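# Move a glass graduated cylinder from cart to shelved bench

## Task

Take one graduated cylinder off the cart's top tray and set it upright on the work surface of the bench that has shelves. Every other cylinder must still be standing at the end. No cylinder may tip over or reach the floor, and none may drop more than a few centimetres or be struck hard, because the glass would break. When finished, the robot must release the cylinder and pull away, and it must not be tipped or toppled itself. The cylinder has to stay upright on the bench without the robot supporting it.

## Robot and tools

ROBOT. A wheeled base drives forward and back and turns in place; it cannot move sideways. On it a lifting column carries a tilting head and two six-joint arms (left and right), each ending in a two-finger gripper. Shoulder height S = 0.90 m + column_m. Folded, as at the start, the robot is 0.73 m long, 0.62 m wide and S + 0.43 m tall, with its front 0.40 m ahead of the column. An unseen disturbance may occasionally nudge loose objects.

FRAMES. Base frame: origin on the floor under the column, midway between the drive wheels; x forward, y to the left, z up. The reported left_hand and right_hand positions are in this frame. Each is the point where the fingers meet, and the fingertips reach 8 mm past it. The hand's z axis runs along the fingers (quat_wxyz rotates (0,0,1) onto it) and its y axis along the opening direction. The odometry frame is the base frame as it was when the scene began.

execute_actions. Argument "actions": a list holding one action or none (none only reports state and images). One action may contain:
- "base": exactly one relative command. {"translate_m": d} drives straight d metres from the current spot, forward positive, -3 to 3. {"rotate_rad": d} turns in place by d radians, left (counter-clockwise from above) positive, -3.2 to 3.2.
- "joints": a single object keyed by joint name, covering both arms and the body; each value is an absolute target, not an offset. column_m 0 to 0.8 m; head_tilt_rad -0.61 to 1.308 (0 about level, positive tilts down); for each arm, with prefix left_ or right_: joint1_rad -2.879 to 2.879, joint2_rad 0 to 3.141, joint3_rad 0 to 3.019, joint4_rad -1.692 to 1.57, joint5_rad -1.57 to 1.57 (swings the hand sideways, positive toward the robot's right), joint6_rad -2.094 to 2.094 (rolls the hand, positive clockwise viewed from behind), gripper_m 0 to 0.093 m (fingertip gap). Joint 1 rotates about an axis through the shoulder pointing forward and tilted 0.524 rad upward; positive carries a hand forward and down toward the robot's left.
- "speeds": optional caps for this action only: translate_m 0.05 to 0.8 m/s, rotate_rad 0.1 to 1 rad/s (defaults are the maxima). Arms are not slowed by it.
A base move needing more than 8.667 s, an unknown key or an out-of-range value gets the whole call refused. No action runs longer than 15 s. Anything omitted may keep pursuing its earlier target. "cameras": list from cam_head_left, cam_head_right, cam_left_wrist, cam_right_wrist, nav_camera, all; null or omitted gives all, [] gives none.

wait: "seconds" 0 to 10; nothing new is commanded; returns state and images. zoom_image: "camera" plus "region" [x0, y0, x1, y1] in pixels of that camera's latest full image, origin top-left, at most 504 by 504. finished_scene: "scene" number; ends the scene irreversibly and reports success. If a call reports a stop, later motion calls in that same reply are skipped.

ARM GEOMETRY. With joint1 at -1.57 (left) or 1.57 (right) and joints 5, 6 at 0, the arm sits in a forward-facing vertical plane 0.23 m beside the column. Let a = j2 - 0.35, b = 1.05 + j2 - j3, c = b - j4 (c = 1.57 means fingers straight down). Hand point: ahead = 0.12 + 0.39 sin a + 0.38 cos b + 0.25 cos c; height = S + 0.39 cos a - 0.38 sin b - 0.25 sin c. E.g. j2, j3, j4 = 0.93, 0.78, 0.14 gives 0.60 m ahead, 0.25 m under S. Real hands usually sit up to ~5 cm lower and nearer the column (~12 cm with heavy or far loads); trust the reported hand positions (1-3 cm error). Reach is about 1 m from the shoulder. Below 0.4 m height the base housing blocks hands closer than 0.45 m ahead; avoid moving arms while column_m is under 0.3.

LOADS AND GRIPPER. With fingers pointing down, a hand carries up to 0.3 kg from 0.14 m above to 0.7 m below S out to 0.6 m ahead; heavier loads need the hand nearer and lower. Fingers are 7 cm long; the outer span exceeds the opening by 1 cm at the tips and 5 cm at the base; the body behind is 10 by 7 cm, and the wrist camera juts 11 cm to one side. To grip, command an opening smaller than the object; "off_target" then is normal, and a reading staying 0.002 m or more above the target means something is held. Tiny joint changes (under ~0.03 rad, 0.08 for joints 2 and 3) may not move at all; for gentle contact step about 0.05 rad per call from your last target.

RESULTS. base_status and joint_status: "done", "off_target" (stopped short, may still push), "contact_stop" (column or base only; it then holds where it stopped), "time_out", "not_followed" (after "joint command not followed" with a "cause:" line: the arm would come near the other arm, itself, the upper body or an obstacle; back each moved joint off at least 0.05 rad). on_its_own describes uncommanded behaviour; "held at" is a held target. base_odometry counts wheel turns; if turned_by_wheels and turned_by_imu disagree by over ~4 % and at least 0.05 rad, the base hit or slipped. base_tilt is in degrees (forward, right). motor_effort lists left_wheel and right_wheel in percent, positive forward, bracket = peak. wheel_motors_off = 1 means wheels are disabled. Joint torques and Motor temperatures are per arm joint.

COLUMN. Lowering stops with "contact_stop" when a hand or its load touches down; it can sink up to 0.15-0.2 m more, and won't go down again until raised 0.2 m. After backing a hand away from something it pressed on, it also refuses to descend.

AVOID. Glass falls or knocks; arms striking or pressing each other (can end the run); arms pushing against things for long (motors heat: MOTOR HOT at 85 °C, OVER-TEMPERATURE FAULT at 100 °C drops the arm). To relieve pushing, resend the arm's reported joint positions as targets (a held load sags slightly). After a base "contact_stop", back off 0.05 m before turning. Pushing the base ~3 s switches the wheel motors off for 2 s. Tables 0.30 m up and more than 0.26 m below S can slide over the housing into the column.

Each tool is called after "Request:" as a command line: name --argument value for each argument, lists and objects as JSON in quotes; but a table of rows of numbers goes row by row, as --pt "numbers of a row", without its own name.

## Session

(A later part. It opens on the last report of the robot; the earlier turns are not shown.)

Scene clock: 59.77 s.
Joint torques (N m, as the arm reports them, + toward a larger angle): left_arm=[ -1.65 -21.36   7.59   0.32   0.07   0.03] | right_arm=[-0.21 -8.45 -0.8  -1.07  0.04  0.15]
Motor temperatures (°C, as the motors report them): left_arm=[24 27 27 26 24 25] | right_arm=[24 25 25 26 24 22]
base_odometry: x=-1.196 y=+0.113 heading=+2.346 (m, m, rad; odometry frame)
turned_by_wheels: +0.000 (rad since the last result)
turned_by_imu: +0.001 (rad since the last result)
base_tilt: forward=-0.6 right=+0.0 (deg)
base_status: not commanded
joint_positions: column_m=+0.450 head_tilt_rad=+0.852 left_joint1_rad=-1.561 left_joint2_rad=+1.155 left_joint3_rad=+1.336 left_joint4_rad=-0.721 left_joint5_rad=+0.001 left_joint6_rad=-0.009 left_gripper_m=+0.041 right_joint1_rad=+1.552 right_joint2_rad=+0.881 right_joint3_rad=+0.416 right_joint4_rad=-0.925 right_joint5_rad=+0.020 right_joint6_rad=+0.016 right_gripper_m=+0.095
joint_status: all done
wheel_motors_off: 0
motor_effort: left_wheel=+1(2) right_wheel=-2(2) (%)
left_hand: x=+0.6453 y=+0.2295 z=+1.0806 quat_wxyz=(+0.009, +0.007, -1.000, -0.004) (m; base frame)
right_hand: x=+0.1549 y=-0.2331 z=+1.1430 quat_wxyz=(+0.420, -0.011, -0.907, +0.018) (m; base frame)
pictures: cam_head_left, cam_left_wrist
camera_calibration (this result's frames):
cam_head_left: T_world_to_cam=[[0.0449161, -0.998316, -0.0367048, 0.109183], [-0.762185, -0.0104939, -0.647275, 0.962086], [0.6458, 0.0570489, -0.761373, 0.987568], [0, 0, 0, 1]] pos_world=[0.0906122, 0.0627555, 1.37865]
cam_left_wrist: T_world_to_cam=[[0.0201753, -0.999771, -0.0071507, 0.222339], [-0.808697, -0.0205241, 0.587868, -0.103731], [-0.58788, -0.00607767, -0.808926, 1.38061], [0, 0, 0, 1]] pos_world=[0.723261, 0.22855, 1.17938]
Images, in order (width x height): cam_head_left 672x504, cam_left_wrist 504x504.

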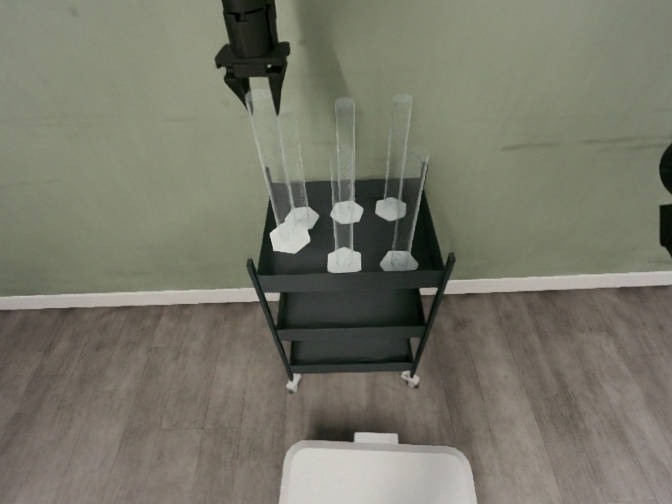

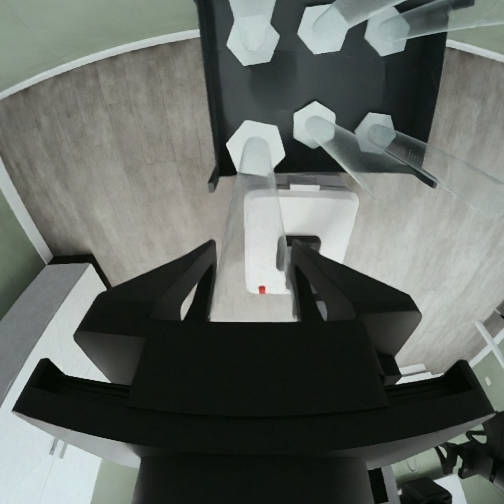

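Request:
execute_actions --actions '[{"base":{"translate_m":-0.4},"joints":{"column_m":0.62},"speeds":{"translate_m":0.25}}]' --cameras '[]'

Request:
execute_actions --actions '[{"base":{"rotate_rad":-1.756},"joints":{"head_tilt_rad":0.6},"speeds":{"rotate_rad":0.4}}]' --cameras '["cam_head_left"]'

Scene clock: 66.50 s.
Joint torques (N m, as the arm reports them, + toward a larger angle): left_arm=[ -1.61 -21.4    7.67   0.32   0.08   0.03] | right_arm=[-0.31 -8.43 -0.7  -1.1   0.03  0.15]
Motor temperatures (°C, as the motors report them): left_arm=[24 28 27 26 24 25] | right_arm=[24 25 25 26 24 22]
base_odometry: x=-0.917 y=-0.173 heading=+2.345 (m, m, rad; odometry frame)
turned_by_wheels: -0.001 (rad since the last result)
turned_by_imu: +0.001 (rad since the last result)
base_tilt: forward=-0.6 right=+0.0 (deg)
base_status: done
joint_positions: column_m=+0.620 head_tilt_rad=+0.852 left_joint1_rad=-1.561 left_joint2_rad=+1.155 left_joint3_rad=+1.335 left_joint4_rad=-0.721 left_joint5_rad=+0.000 left_joint6_rad=-0.009 left_gripper_m=+0.041 right_joint1_rad=+1.552 right_joint2_rad=+0.881 right_joint3_rad=+0.415 right_joint4_rad=-0.925 right_joint5_rad=+0.020 right_joint6_rad=+0.016 right_gripper_m=+0.095
joint_status: all done
wheel_motors_off: 0
motor_effort: left_wheel=-2(44) right_wheel=+2(71) (%)
left_hand: x=+0.6447 y=+0.2296 z=+1.2503 quat_wxyz=(+0.009, +0.007, -1.000, -0.004) (m; base frame)
right_hand: x=+0.1543 y=-0.2331 z=+1.3132 quat_wxyz=(+0.420, -0.011, -0.907, +0.018) (m; base frame)
pictures: none
No camera images: the call's "cameras" was empty. Leave "cameras" out to get every camera's image.

Scene clock: 71.83 s.
Joint torques (N m, as the arm reports them, + toward a larger angle): left_arm=[ -1.59 -21.35   7.64   0.32   0.08   0.03] | right_arm=[-0.4  -8.36 -0.72 -1.05  0.03  0.14]
Motor temperatures (°C, as the motors report them): left_arm=[24 28 27 26 24 25] | right_arm=[24 25 25 26 24 22]
base_odometry: x=-0.917 y=-0.173 heading=+0.590 (m, m, rad; odometry frame)
turned_by_wheels: -1.755 (rad since the last result)
turned_by_imu: -1.753 (rad since the last result)
base_tilt: forward=-0.6 right=+0.0 (deg)
base_status: done
joint_positions: column_m=+0.620 head_tilt_rad=+0.618 left_joint1_rad=-1.562 left_joint2_rad=+1.155 left_joint3_rad=+1.335 left_joint4_rad=-0.721 left_joint5_rad=+0.000 left_joint6_rad=-0.009 left_gripper_m=+0.041 right_joint1_rad=+1.552 right_joint2_rad=+0.881 right_joint3_rad=+0.415 right_joint4_rad=-0.925 right_joint5_rad=+0.020 right_joint6_rad=+0.016 right_gripper_m=+0.095
joint_status: all done
wheel_motors_off: 0
motor_effort: left_wheel=+6(46) right_wheel=-4(49) (%)
left_hand: x=+0.6447 y=+0.2291 z=+1.2503 quat_wxyz=(+0.009, +0.007, -1.000, -0.004) (m; base frame)
right_hand: x=+0.1543 y=-0.2331 z=+1.3132 quat_wxyz=(+0.420, -0.011, -0.907, +0.018) (m; base frame)
pictures: cam_head_left
camera_calibration (this result's frames):
cam_head_left: T_world_to_cam=[[0.0522216, -0.998316, -0.0252508, 0.0966632], [-0.590727, -0.0104939, -0.806803, 1.31974], [0.80518, 0.0570489, -0.59028, 0.83427], [0, 0, 0, 1]] pos_world=[0.102817, 0.0627555, 1.55966]
Images, in order (width x height): cam_head_left 672x504.

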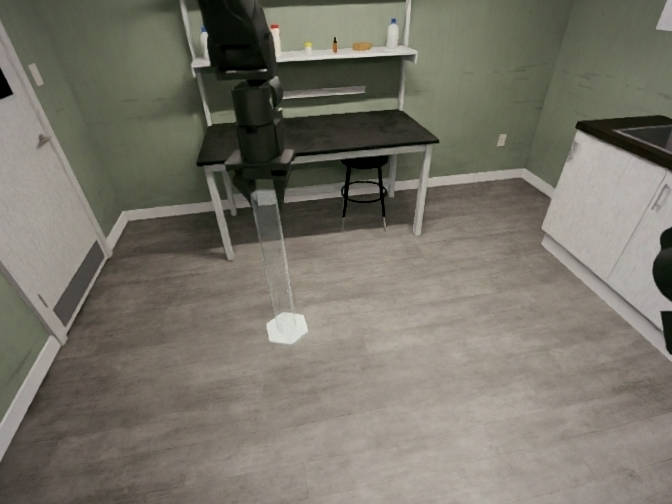

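Request:
execute_actions --actions '[{"base":{"translate_m":1.02},"speeds":{"translate_m":0.3}}]' --cameras '[]'

Request:
execute_actions --actions '[{"base":{"rotate_rad":0.25},"joints":{"head_tilt_rad":0.75},"speeds":{"rotate_rad":0.3}}]' --cameras '["cam_head_left","cam_head_right"]'

Scene clock: 78.17 s.
Joint torques (N m, as the arm reports them, + toward a larger angle): left_arm=[ -1.63 -21.19   7.71   0.31   0.08   0.03] | right_arm=[-0.37 -8.34 -0.89 -1.11  0.03  0.15]
Motor temperatures (°C, as the motors report them): left_arm=[24 28 27 26 24 25] | right_arm=[24 25 25 26 24 22]
base_odometry: x=-0.069 y=+0.394 heading=+0.589 (m, m, rad; odometry frame)
turned_by_wheels: -0.001 (rad since the last result)
turned_by_imu: +0.001 (rad since the last result)
base_tilt: forward=-0.6 right=+0.0 (deg)
base_status: done
joint_positions: column_m=+0.620 head_tilt_rad=+0.617 left_joint1_rad=-1.562 left_joint2_rad=+1.155 left_joint3_rad=+1.334 left_joint4_rad=-0.721 left_joint5_rad=+0.000 left_joint6_rad=-0.009 left_gripper_m=+0.041 right_joint1_rad=+1.552 right_joint2_rad=+0.881 right_joint3_rad=+0.417 right_joint4_rad=-0.925 right_joint5_rad=+0.020 right_joint6_rad=+0.016 right_gripper_m=+0.095
joint_status: not commanded
wheel_motors_off: 0
motor_effort: left_wheel=-3(49) right_wheel=+1(51) (%)
left_hand: x=+0.6445 y=+0.2291 z=+1.2502 quat_wxyz=(+0.009, +0.007, -1.000, -0.004) (m; base frame)
right_hand: x=+0.1555 y=-0.2331 z=+1.3128 quat_wxyz=(+0.419, -0.011, -0.908, +0.018) (m; base frame)
pictures: none
No camera images: the call's "cameras" was empty. Leave "cameras" out to get every camera's image.

Scene clock: 79.67 s.
Joint torques (N m, as the arm reports them, + toward a larger angle): left_arm=[ -1.35 -21.23   7.66   0.33   0.09   0.03] | right_arm=[-0.27 -8.32 -0.85 -1.08  0.03  0.15]
Motor temperatures (°C, as the motors report them): left_arm=[24 28 27 26 24 25] | right_arm=[24 25 25 26 24 22]
base_odometry: x=-0.068 y=+0.394 heading=+0.838 (m, m, rad; odometry frame)
turned_by_wheels: +0.249 (rad since the last result)
turned_by_imu: +0.248 (rad since the last result)
base_tilt: forward=-0.5 right=+0.1 (deg)
base_status: done
joint_positions: column_m=+0.620 head_tilt_rad=+0.752 left_joint1_rad=-1.563 left_joint2_rad=+1.155 left_joint3_rad=+1.335 left_joint4_rad=-0.721 left_joint5_rad=+0.000 left_joint6_rad=-0.009 left_gripper_m=+0.041 right_joint1_rad=+1.552 right_joint2_rad=+0.881 right_joint3_rad=+0.417 right_joint4_rad=-0.925 right_joint5_rad=+0.020 right_joint6_rad=+0.016 right_gripper_m=+0.095
joint_status: all done
wheel_motors_off: 0
motor_effort: left_wheel=-3(47) right_wheel=+0(37) (%)
left_hand: x=+0.6447 y=+0.2285 z=+1.2503 quat_wxyz=(+0.009, +0.006, -1.000, -0.003) (m; base frame)
right_hand: x=+0.1555 y=-0.2331 z=+1.3128 quat_wxyz=(+0.419, -0.011, -0.908, +0.018) (m; base frame)
pictures: cam_head_left, cam_head_right
camera_calibration (this result's frames):
cam_head_left: T_world_to_cam=[[0.0483625, -0.998316, -0.0320275, 0.107739], [-0.693611, -0.0104939, -0.720273, 1.18592], [0.718724, 0.0570489, -0.692951, 1.00347], [0, 0, 0, 1]] pos_world=[0.0961366, 0.0627555, 1.55299]
cam_head_right: T_world_to_cam=[[0.0521105, -0.99824, -0.0283112, -0.0102997], [-0.69372, -0.0157918, -0.720072, 1.18649], [0.718357, 0.0571633, -0.693322, 1.00496], [0, 0, 0, 1]] pos_world=[0.10171, -0.0489914, 1.55082]
Images, in order (width x height): cam_head_left 672x504, cam_head_right 672x504.

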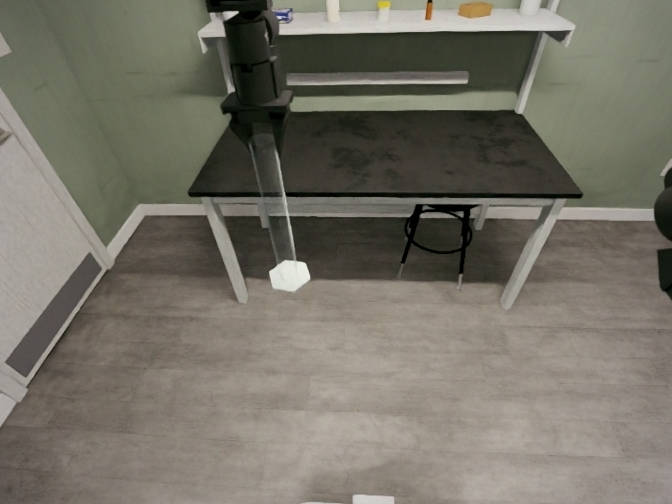

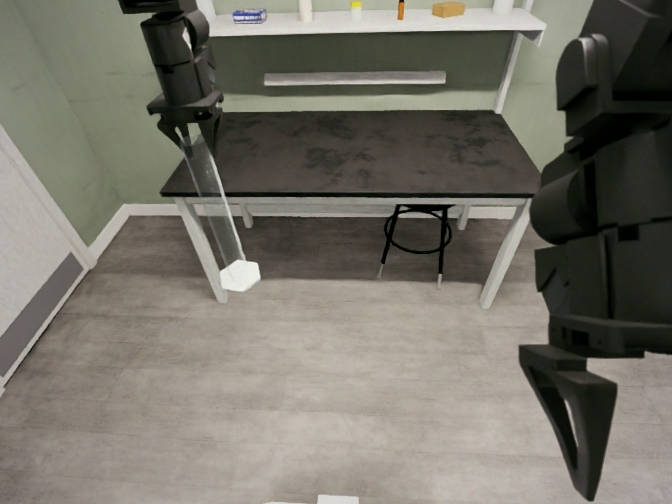

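Request:
execute_actions --actions '[{"base":{"translate_m":0.76},"joints":{"head_tilt_rad":0.9},"speeds":{"translate_m":0.25}}]' --cameras '["cam_head_left","cam_head_right","cam_left_wrist"]'

Scene clock: 85.80 s.
Joint torques (N m, as the arm reports them, + toward a larger angle): left_arm=[ -1.5  -21.33   7.68   0.32   0.09   0.03] | right_arm=[-0.3  -8.39 -0.88 -1.06  0.04  0.14]
Motor temperatures (°C, as the motors report them): left_arm=[24 28 27 26 24 25] | right_arm=[24 25 25 26 24 22]
base_odometry: x=+0.440 y=+0.959 heading=+0.839 (m, m, rad; odometry frame)
turned_by_wheels: +0.000 (rad since the last result)
turned_by_imu: +0.003 (rad since the last result)
base_tilt: forward=-0.6 right=+0.0 (deg)
base_status: done
joint_positions: column_m=+0.620 head_tilt_rad=+0.901 left_joint1_rad=-1.563 left_joint2_rad=+1.155 left_joint3_rad=+1.335 left_joint4_rad=-0.721 left_joint5_rad=+0.000 left_joint6_rad=-0.009 left_gripper_m=+0.041 right_joint1_rad=+1.552 right_joint2_rad=+0.881 right_joint3_rad=+0.417 right_joint4_rad=-0.925 right_joint5_rad=+0.020 right_joint6_rad=+0.016 right_gripper_m=+0.095
joint_status: all done
wheel_motors_off: 0
motor_effort: left_wheel=+0(46) right_wheel=-1(49) (%)
left_hand: x=+0.6447 y=+0.2285 z=+1.2503 quat_wxyz=(+0.009, +0.006, -1.000, -0.003) (m; base frame)
right_hand: x=+0.1555 y=-0.2331 z=+1.3128 quat_wxyz=(+0.419, -0.011, -0.908, +0.018) (m; base frame)
pictures: cam_head_left, cam_head_right, cam_left_wrist
camera_calibration (this result's frames):
cam_head_left: T_world_to_cam=[[0.0430659, -0.998316, -0.0388591, 0.118975], [-0.79295, -0.0104939, -0.609196, 1.01251], [0.607763, 0.0570489, -0.792067, 1.16819], [0, 0, 0, 1]] pos_world=[0.087761, 0.0627555, 1.54673]
cam_head_right: T_world_to_cam=[[0.0473245, -0.99824, -0.035741, 0.00187127], [-0.793028, -0.0157918, -0.608981, 1.01305], [0.607345, 0.0571633, -0.792379, 1.16958], [0, 0, 0, 1]] pos_world=[0.0929498, -0.0489914, 1.54375]
cam_left_wrist: T_world_to_cam=[[0.0192163, -0.999798, -0.00589807, 0.221701], [-0.808041, -0.0190043, 0.588819, -0.205973], [-0.588812, -0.00654904, -0.808243, 1.51739], [0, 0, 0, 1]] pos_world=[0.722762, 0.22768, 1.34901]
Images, in order (width x height): cam_head_left 672x504, cam_head_right 672x504, cam_left_wrist 504x504.

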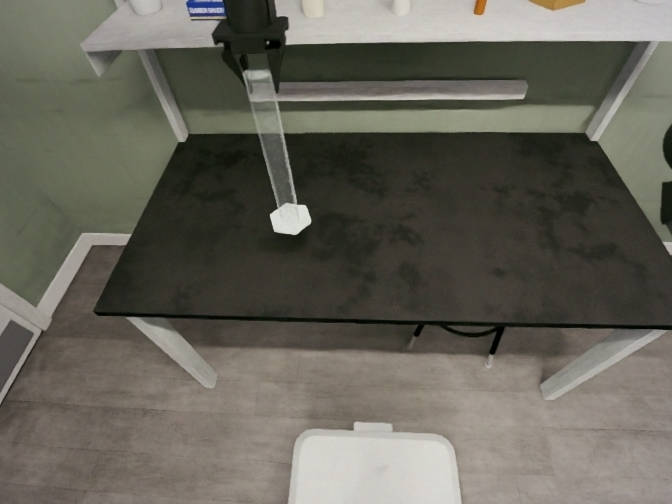

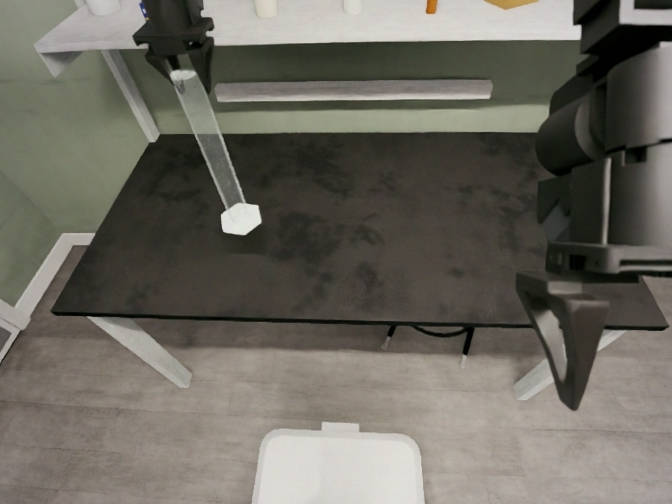

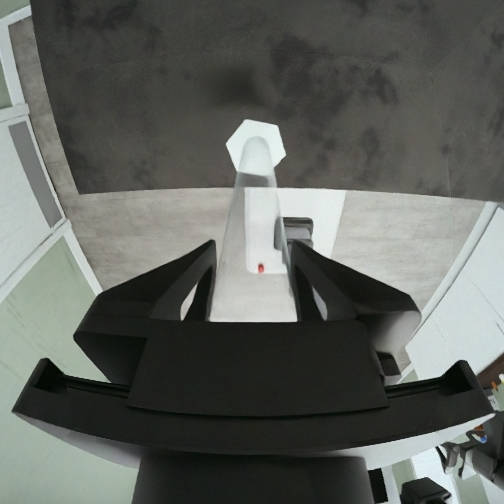

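Request:
execute_actions --actions '[{"base":{"translate_m":0.05},"joints":{"column_m":0.48},"speeds":{"translate_m":0.1}}]' --cameras '["cam_head_left","cam_head_right","cam_left_wrist"]'

Scene clock: 90.43 s.
Joint torques (N m, as the arm reports them, + toward a larger angle): left_arm=[ -1.5  -21.37   7.74   0.33   0.08   0.03] | right_arm=[-0.25 -8.44 -0.83 -1.06  0.03  0.15]
Motor temperatures (°C, as the motors report them): left_arm=[24 28 27 26 24 25] | right_arm=[24 25 25 26 24 22]
base_odometry: x=+0.473 y=+0.996 heading=+0.839 (m, m, rad; odometry frame)
turned_by_wheels: +0.000 (rad since the last result)
turned_by_imu: +0.001 (rad since the last result)
base_tilt: forward=-0.6 right=+0.1 (deg)
base_status: done
joint_positions: column_m=+0.480 head_tilt_rad=+0.901 left_joint1_rad=-1.563 left_joint2_rad=+1.155 left_joint3_rad=+1.333 left_joint4_rad=-0.721 left_joint5_rad=+0.000 left_joint6_rad=-0.009 left_gripper_m=+0.041 right_joint1_rad=+1.552 right_joint2_rad=+0.880 right_joint3_rad=+0.416 right_joint4_rad=-0.925 right_joint5_rad=+0.020 right_joint6_rad=+0.016 right_gripper_m=+0.095
joint_status: all done
wheel_motors_off: 0
motor_effort: left_wheel=+1(32) right_wheel=+0(30) (%)
left_hand: x=+0.6441 y=+0.2285 z=+1.1102 quat_wxyz=(+0.010, +0.006, -1.000, -0.003) (m; base frame)
right_hand: x=+0.1555 y=-0.2331 z=+1.1730 quat_wxyz=(+0.419, -0.011, -0.908, +0.018) (m; base frame)
pictures: cam_head_left, cam_head_right, cam_left_wrist
camera_calibration (this result's frames):
cam_head_left: T_world_to_cam=[[0.0430572, -0.998316, -0.0388686, 0.113554], [-0.793085, -0.0104939, -0.609021, 0.927055], [0.607587, 0.0570489, -0.792202, 1.05762], [0, 0, 0, 1]] pos_world=[0.0877479, 0.0627555, 1.40686]
cam_head_right: T_world_to_cam=[[0.0473166, -0.99824, -0.0357515, -0.00311171], [-0.793163, -0.0157918, -0.608805, 0.927629], [0.607169, 0.0571633, -0.792514, 1.05897], [0, 0, 0, 1]] pos_world=[0.092936, -0.0489914, 1.40388]
cam_left_wrist: T_world_to_cam=[[0.0192173, -0.999798, -0.00591555, 0.220905], [-0.807367, -0.0190079, 0.589744, -0.125414], [-0.589737, -0.00655728, -0.807569, 1.40361], [0, 0, 0, 1]] pos_world=[0.72226, 0.22768, 1.20878]
Images, in order (width x height): cam_head_left 672x504, cam_head_right 672x504, cam_left_wrist 504x504.

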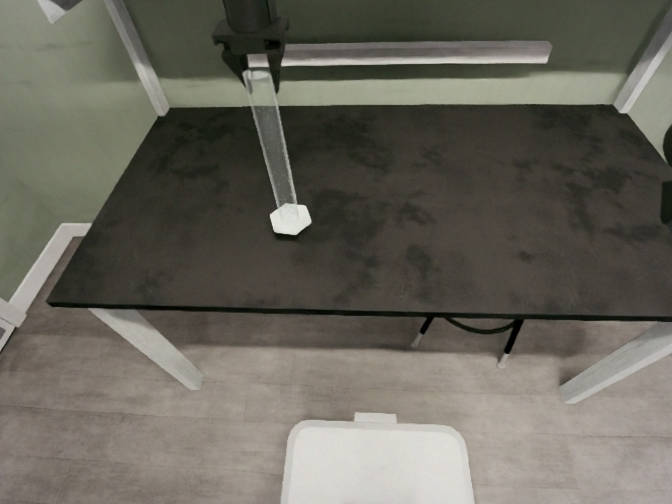

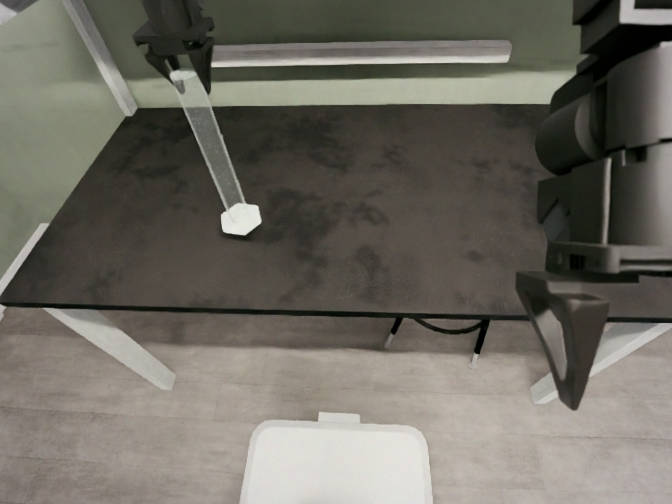

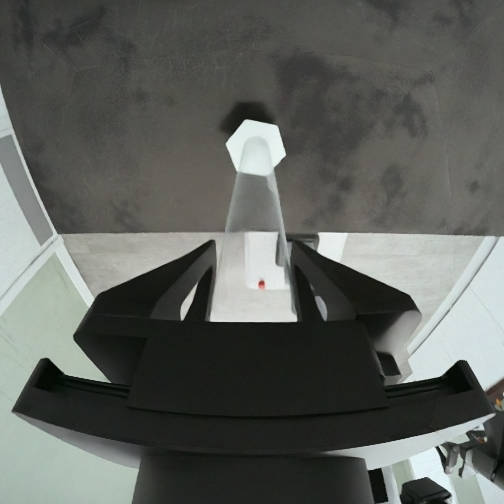

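Request:
execute_actions --actions '[{"joints":{"column_m":0.43}}]' --cameras '["cam_head_left","cam_left_wrist"]'

Request:
zoom_image --camera "cam_left_wrist" --region '[190,80,320,200]'

Scene clock: 93.53 s.
Joint torques (N m, as the arm reports them, + toward a larger angle): left_arm=[ -1.49 -21.3    7.77   0.33   0.09   0.04] | right_arm=[-0.33 -8.38 -0.83 -1.09  0.03  0.15]
Motor temperatures (°C, as the motors report them): left_arm=[24 28 27 26 24 25] | right_arm=[24 25 25 26 24 22]
base_odometry: x=+0.473 y=+0.996 heading=+0.839 (m, m, rad; odometry frame)
turned_by_wheels: +0.000 (rad since the last result)
turned_by_imu: +0.001 (rad since the last result)
base_tilt: forward=-0.6 right=+0.0 (deg)
base_status: not commanded
joint_positions: column_m=+0.430 head_tilt_rad=+0.901 left_joint1_rad=-1.563 left_joint2_rad=+1.155 left_joint3_rad=+1.333 left_joint4_rad=-0.721 left_joint5_rad=+0.000 left_joint6_rad=-0.009 left_gripper_m=+0.041 right_joint1_rad=+1.552 right_joint2_rad=+0.880 right_joint3_rad=+0.416 right_joint4_rad=-0.925 right_joint5_rad=+0.020 right_joint6_rad=+0.016 right_gripper_m=+0.095
joint_status: all done
wheel_motors_off: 0
motor_effort: left_wheel=+2(3) right_wheel=+0(0) (%)
left_hand: x=+0.6441 y=+0.2285 z=+1.0602 quat_wxyz=(+0.010, +0.006, -1.000, -0.003) (m; base frame)
right_hand: x=+0.1555 y=-0.2331 z=+1.1230 quat_wxyz=(+0.419, -0.011, -0.908, +0.018) (m; base frame)
pictures: cam_head_left, cam_left_wrist
camera_calibration (this result's frames):
cam_head_left: T_world_to_cam=[[0.0430572, -0.998316, -0.0388686, 0.111611], [-0.793085, -0.0104939, -0.60902, 0.896606], [0.607587, 0.0570489, -0.792202, 1.01801], [0, 0, 0, 1]] pos_world=[0.0877479, 0.0627555, 1.35686]
cam_left_wrist: T_world_to_cam=[[0.0192173, -0.999798, -0.00591555, 0.220609], [-0.807367, -0.0190079, 0.589744, -0.0959293], [-0.589737, -0.00655728, -0.807569, 1.36323], [0, 0, 0, 1]] pos_world=[0.72226, 0.22768, 1.15878]
Images, in order (width x height): cam_head_left 672x504, cam_left_wrist 504x504.

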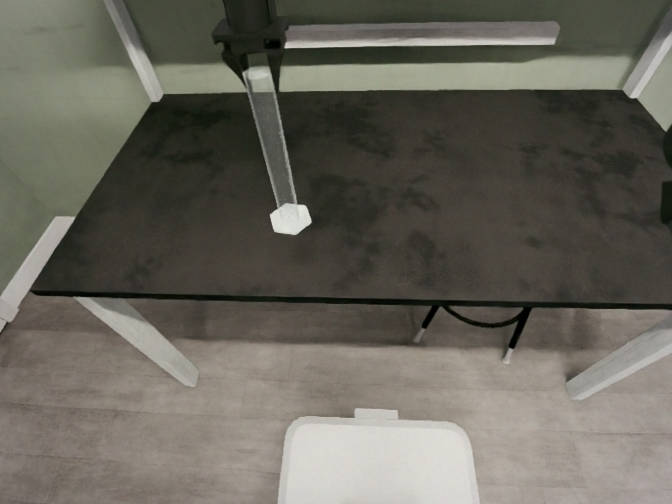

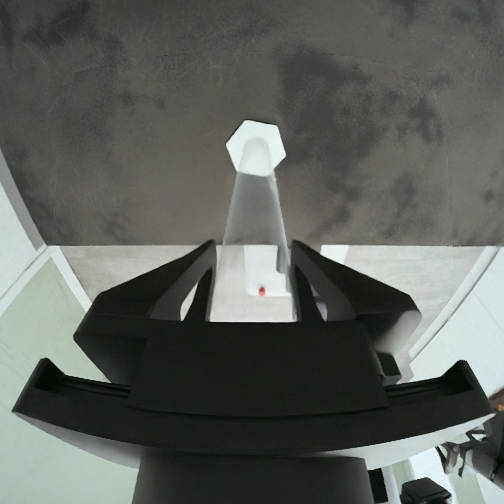

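Region (190, 80, 320, 200) of cam_left_wrist's 504x504 image, scaled by 3.877, with more detail than that image has; it fills the top 465 rows of this view, and the rest is white.

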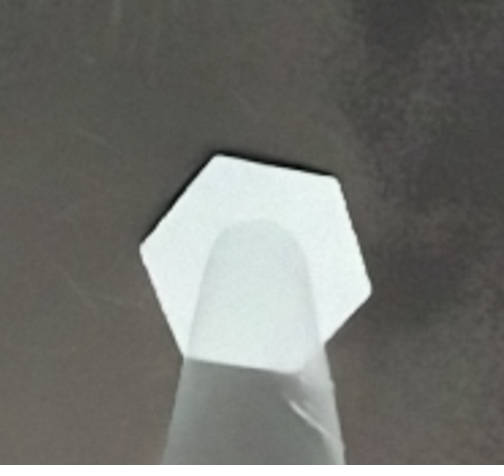

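Request:
execute_actions --actions '[{"joints":{"column_m":0.422}}]' --cameras '["cam_left_wrist"]'

Request:
zoom_image --camera "cam_left_wrist" --region '[190,80,320,200]'

Scene clock: 96.63 s.
Joint torques (N m, as the arm reports them, + toward a larger angle): left_arm=[ -1.46 -20.05   7.87   0.4    0.09   0.03] | right_arm=[-0.27 -8.37 -0.82 -1.07  0.03  0.14]
Motor temperatures (°C, as the motors report them): left_arm=[24 28 27 26 24 25] | right_arm=[24 25 25 26 24 22]
base_odometry: x=+0.473 y=+0.996 heading=+0.839 (m, m, rad; odometry frame)
turned_by_wheels: +0.000 (rad since the last result)
turned_by_imu: +0.001 (rad since the last result)
base_tilt: forward=-0.6 right=+0.0 (deg)
base_status: not commanded
joint_positions: column_m=+0.422 head_tilt_rad=+0.901 left_joint1_rad=-1.563 left_joint2_rad=+1.141 left_joint3_rad=+1.333 left_joint4_rad=-0.723 left_joint5_rad=+0.000 left_joint6_rad=-0.009 left_gripper_m=+0.041 right_joint1_rad=+1.552 right_joint2_rad=+0.880 right_joint3_rad=+0.416 right_joint4_rad=-0.925 right_joint5_rad=+0.020 right_joint6_rad=+0.016 right_gripper_m=+0.095
joint_status: all done
wheel_motors_off: 0
motor_effort: left_wheel=+2(1) right_wheel=+0(0) (%)
left_hand: x=+0.6476 y=+0.2285 z=+1.0597 quat_wxyz=(+0.003, +0.006, -1.000, -0.003) (m; base frame)
right_hand: x=+0.1555 y=-0.2331 z=+1.1150 quat_wxyz=(+0.419, -0.011, -0.908, +0.018) (m; base frame)
pictures: cam_left_wrist
camera_calibration (this result's frames):
cam_left_wrist: T_world_to_cam=[[0.0192043, -0.999799, -0.00571747, 0.2203], [-0.814949, -0.018966, 0.579222, -0.0767837], [-0.579214, -0.00646411, -0.81515, 1.36615], [0, 0, 0, 1]] pos_world=[0.72449, 0.22763, 1.15935]
Images, in order (width x height): cam_left_wrist 504x504.

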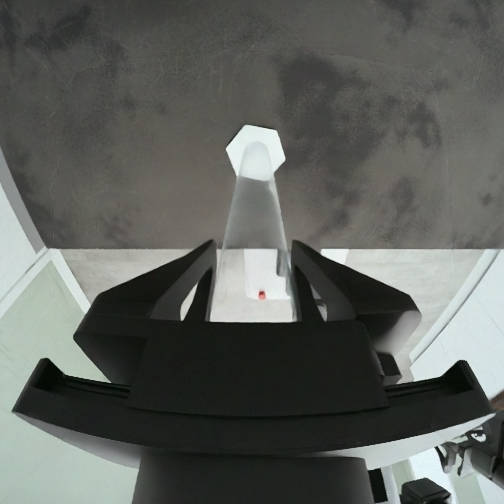

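Region (190, 80, 320, 200) of cam_left_wrist's 504x504 image, scaled by 3.877, with more detail than that image has; it fills the top 465 rows of this view, and the rest is white.

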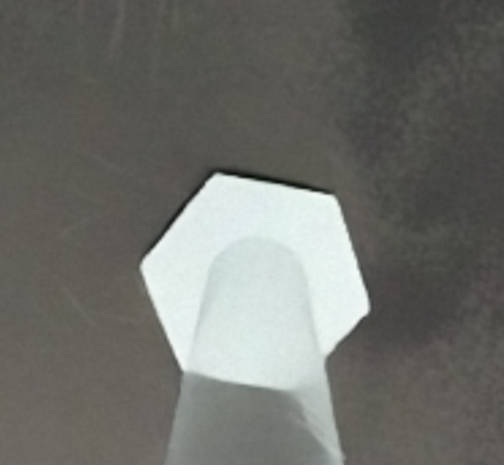

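Touched down (hand height stopped). Release.

Request:
execute_actions --actions '[{"joints":{"left_gripper_m":0.085}}]' --cameras '["cam_left_wrist","cam_head_left"]'

Request:
execute_actions --actions '[{"joints":{"column_m":0.55}}]' --cameras '["cam_left_wrist","cam_head_left"]'

Scene clock: 108.03 s.
Joint torques (N m, as the arm reports them, + toward a larger angle): left_arm=[ -1.49 -20.09   7.86   0.41   0.09   0.03] | right_arm=[-0.29 -8.23 -0.83 -1.08  0.04  0.14]
Motor temperatures (°C, as the motors report them): left_arm=[24 28 27 26 24 25] | right_arm=[24 25 25 26 24 22]
base_odometry: x=+0.473 y=+0.996 heading=+0.839 (m, m, rad; odometry frame)
turned_by_wheels: +0.000 (rad since the last result)
turned_by_imu: +0.001 (rad since the last result)
base_tilt: forward=-0.6 right=+0.0 (deg)
base_status: not commanded
joint_positions: column_m=+0.422 head_tilt_rad=+0.901 left_joint1_rad=-1.563 left_joint2_rad=+1.141 left_joint3_rad=+1.333 left_joint4_rad=-0.723 left_joint5_rad=+0.000 left_joint6_rad=-0.009 left_gripper_m=+0.085 right_joint1_rad=+1.552 right_joint2_rad=+0.880 right_joint3_rad=+0.416 right_joint4_rad=-0.925 right_joint5_rad=+0.020 right_joint6_rad=+0.016 right_gripper_m=+0.095
joint_status: all done
wheel_motors_off: 0
motor_effort: left_wheel=+0(3) right_wheel=+0(0) (%)
left_hand: x=+0.6475 y=+0.2285 z=+1.0595 quat_wxyz=(+0.003, +0.006, -1.000, -0.003) (m; base frame)
right_hand: x=+0.1555 y=-0.2331 z=+1.1150 quat_wxyz=(+0.419, -0.011, -0.908, +0.018) (m; base frame)
pictures: cam_head_left, cam_left_wrist
camera_calibration (this result's frames):
cam_head_left: T_world_to_cam=[[0.0430572, -0.998316, -0.0388686, 0.1113], [-0.793085, -0.0104939, -0.60902, 0.891731], [0.607587, 0.0570489, -0.792202, 1.01167], [0, 0, 0, 1]] pos_world=[0.0877479, 0.0627555, 1.34886]
cam_left_wrist: T_world_to_cam=[[0.0192047, -0.999799, -0.0057233, 0.220308], [-0.814728, -0.0189673, 0.579533, -0.0772225], [-0.579525, -0.00646684, -0.814929, 1.3659], [0, 0, 0, 1]] pos_world=[0.724427, 0.227632, 1.15912]
Images, in order (width x height): cam_head_left 672x504, cam_left_wrist 504x504.

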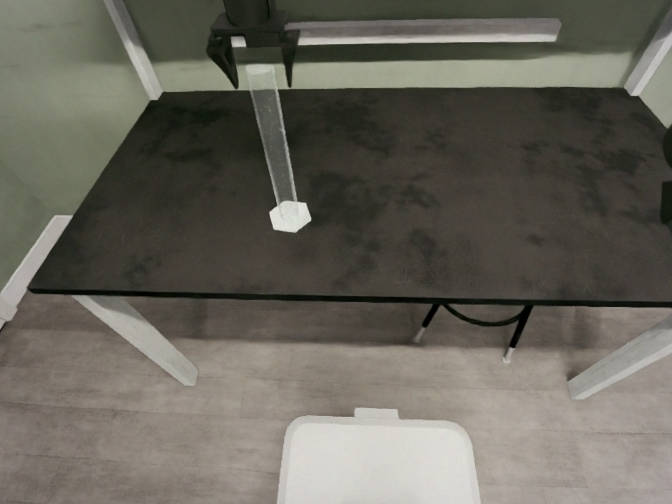

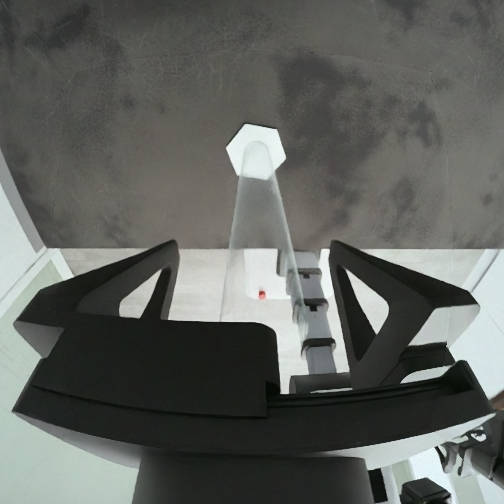

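Scene clock: 110.30 s.
Joint torques (N m, as the arm reports them, + toward a larger angle): left_arm=[ -1.5  -20.15   7.87   0.38   0.09   0.03] | right_arm=[-0.32 -8.43 -0.86 -1.1   0.03  0.15]
Motor temperatures (°C, as the motors report them): left_arm=[24 28 27 26 24 25] | right_arm=[24 25 25 26 24 22]
base_odometry: x=+0.473 y=+0.996 heading=+0.839 (m, m, rad; odometry frame)
turned_by_wheels: +0.000 (rad since the last result)
turned_by_imu: +0.001 (rad since the last result)
base_tilt: forward=-0.6 right=+0.1 (deg)
base_status: not commanded
joint_positions: column_m=+0.550 head_tilt_rad=+0.901 left_joint1_rad=-1.563 left_joint2_rad=+1.141 left_joint3_rad=+1.333 left_joint4_rad=-0.723 left_joint5_rad=+0.000 left_joint6_rad=-0.009 left_gripper_m=+0.085 right_joint1_rad=+1.552 right_joint2_rad=+0.880 right_joint3_rad=+0.416 right_joint4_rad=-0.925 right_joint5_rad=+0.020 right_joint6_rad=+0.016 right_gripper_m=+0.095
joint_status: all done
wheel_motors_off: 0
motor_effort: left_wheel=+2(1) right_wheel=+0(1) (%)
left_hand: x=+0.6475 y=+0.2285 z=+1.1874 quat_wxyz=(+0.003, +0.006, -1.000, -0.003) (m; base frame)
right_hand: x=+0.1555 y=-0.2331 z=+1.2429 quat_wxyz=(+0.419, -0.011, -0.908, +0.018) (m; base frame)
pictures: cam_head_left, cam_left_wrist
camera_calibration (this result's frames):
cam_head_left: T_world_to_cam=[[0.0430572, -0.998316, -0.0388686, 0.11627], [-0.793085, -0.0104939, -0.609021, 0.9696], [0.607587, 0.0570489, -0.792202, 1.11296], [0, 0, 0, 1]] pos_world=[0.0877479, 0.0627555, 1.47671]
cam_left_wrist: T_world_to_cam=[[0.0192047, -0.999799, -0.0057233, 0.221039], [-0.814728, -0.0189673, 0.579533, -0.151321], [-0.579525, -0.00646684, -0.814929, 1.4701], [0, 0, 0, 1]] pos_world=[0.724427, 0.227632, 1.28698]
Images, in order (width x height): cam_head_left 672x504, cam_left_wrist 504x504.

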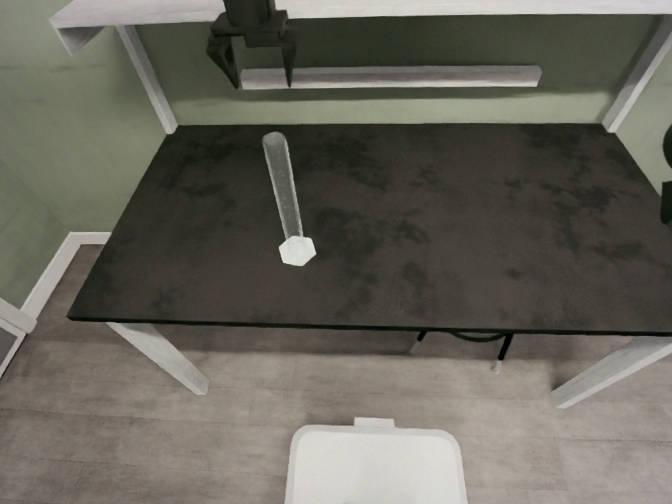

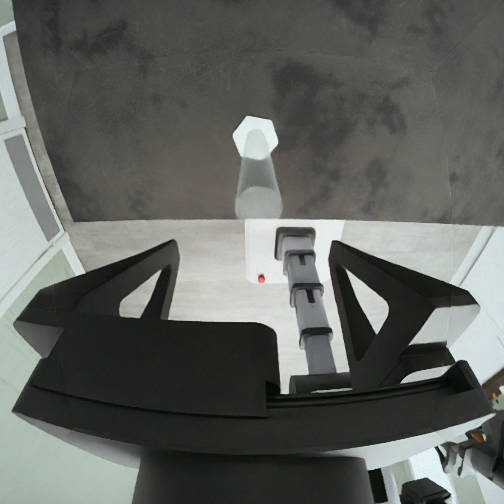

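Request:
execute_actions --actions '[{"base":{"translate_m":-0.6}}]' --cameras '["cam_head_left"]'

Request:
finished_scene --scene 1

Scene clock: 114.17 s.
Joint torques (N m, as the arm reports them, + toward a larger angle): left_arm=[ -1.5  -20.08   7.89   0.38   0.08   0.03] | right_arm=[-0.24 -8.19 -0.61 -1.11  0.03  0.14]
Motor temperatures (°C, as the motors report them): left_arm=[24 28 27 26 24 25] | right_arm=[24 25 25 26 24 22]
base_odometry: x=+0.072 y=+0.550 heading=+0.840 (m, m, rad; odometry frame)
turned_by_wheels: +0.001 (rad since the last result)
turned_by_imu: +0.001 (rad since the last result)
base_tilt: forward=-0.6 right=+0.0 (deg)
base_status: done
joint_positions: column_m=+0.550 head_tilt_rad=+0.902 left_joint1_rad=-1.563 left_joint2_rad=+1.141 left_joint3_rad=+1.333 left_joint4_rad=-0.723 left_joint5_rad=+0.000 left_joint6_rad=-0.009 left_gripper_m=+0.085 right_joint1_rad=+1.552 right_joint2_rad=+0.879 right_joint3_rad=+0.413 right_joint4_rad=-0.925 right_joint5_rad=+0.020 right_joint6_rad=+0.016 right_gripper_m=+0.095
joint_status: not commanded
wheel_motors_off: 0
motor_effort: left_wheel=+0(54) right_wheel=-1(32) (%)
left_hand: x=+0.6473 y=+0.2285 z=+1.1873 quat_wxyz=(+0.004, +0.006, -1.000, -0.003) (m; base frame)
right_hand: x=+0.1540 y=-0.2331 z=+1.2434 quat_wxyz=(+0.420, -0.011, -0.907, +0.018) (m; base frame)
pictures: cam_head_left
camera_calibration (this result's frames):
cam_head_left: T_world_to_cam=[[0.0430426, -0.998316, -0.0388849, 0.116295], [-0.793315, -0.0104939, -0.608722, 0.969152], [0.607289, 0.0570489, -0.79243, 1.11333], [0, 0, 0, 1]] pos_world=[0.0877256, 0.0627555, 1.4767]
Images, in order (width x height): cam_head_left 672x504.

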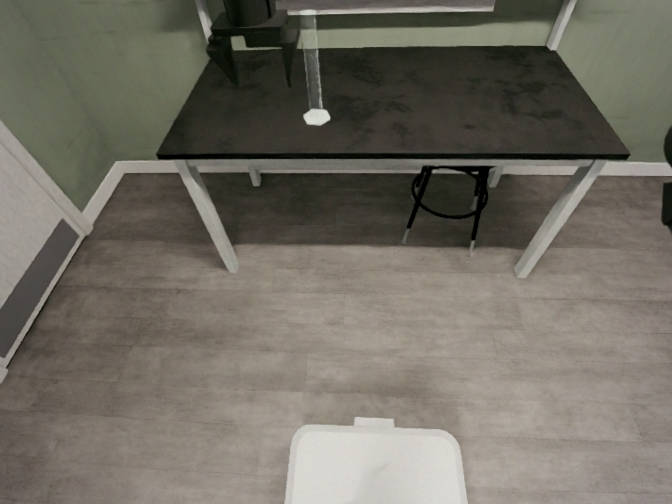

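The scene is finished: the task was done.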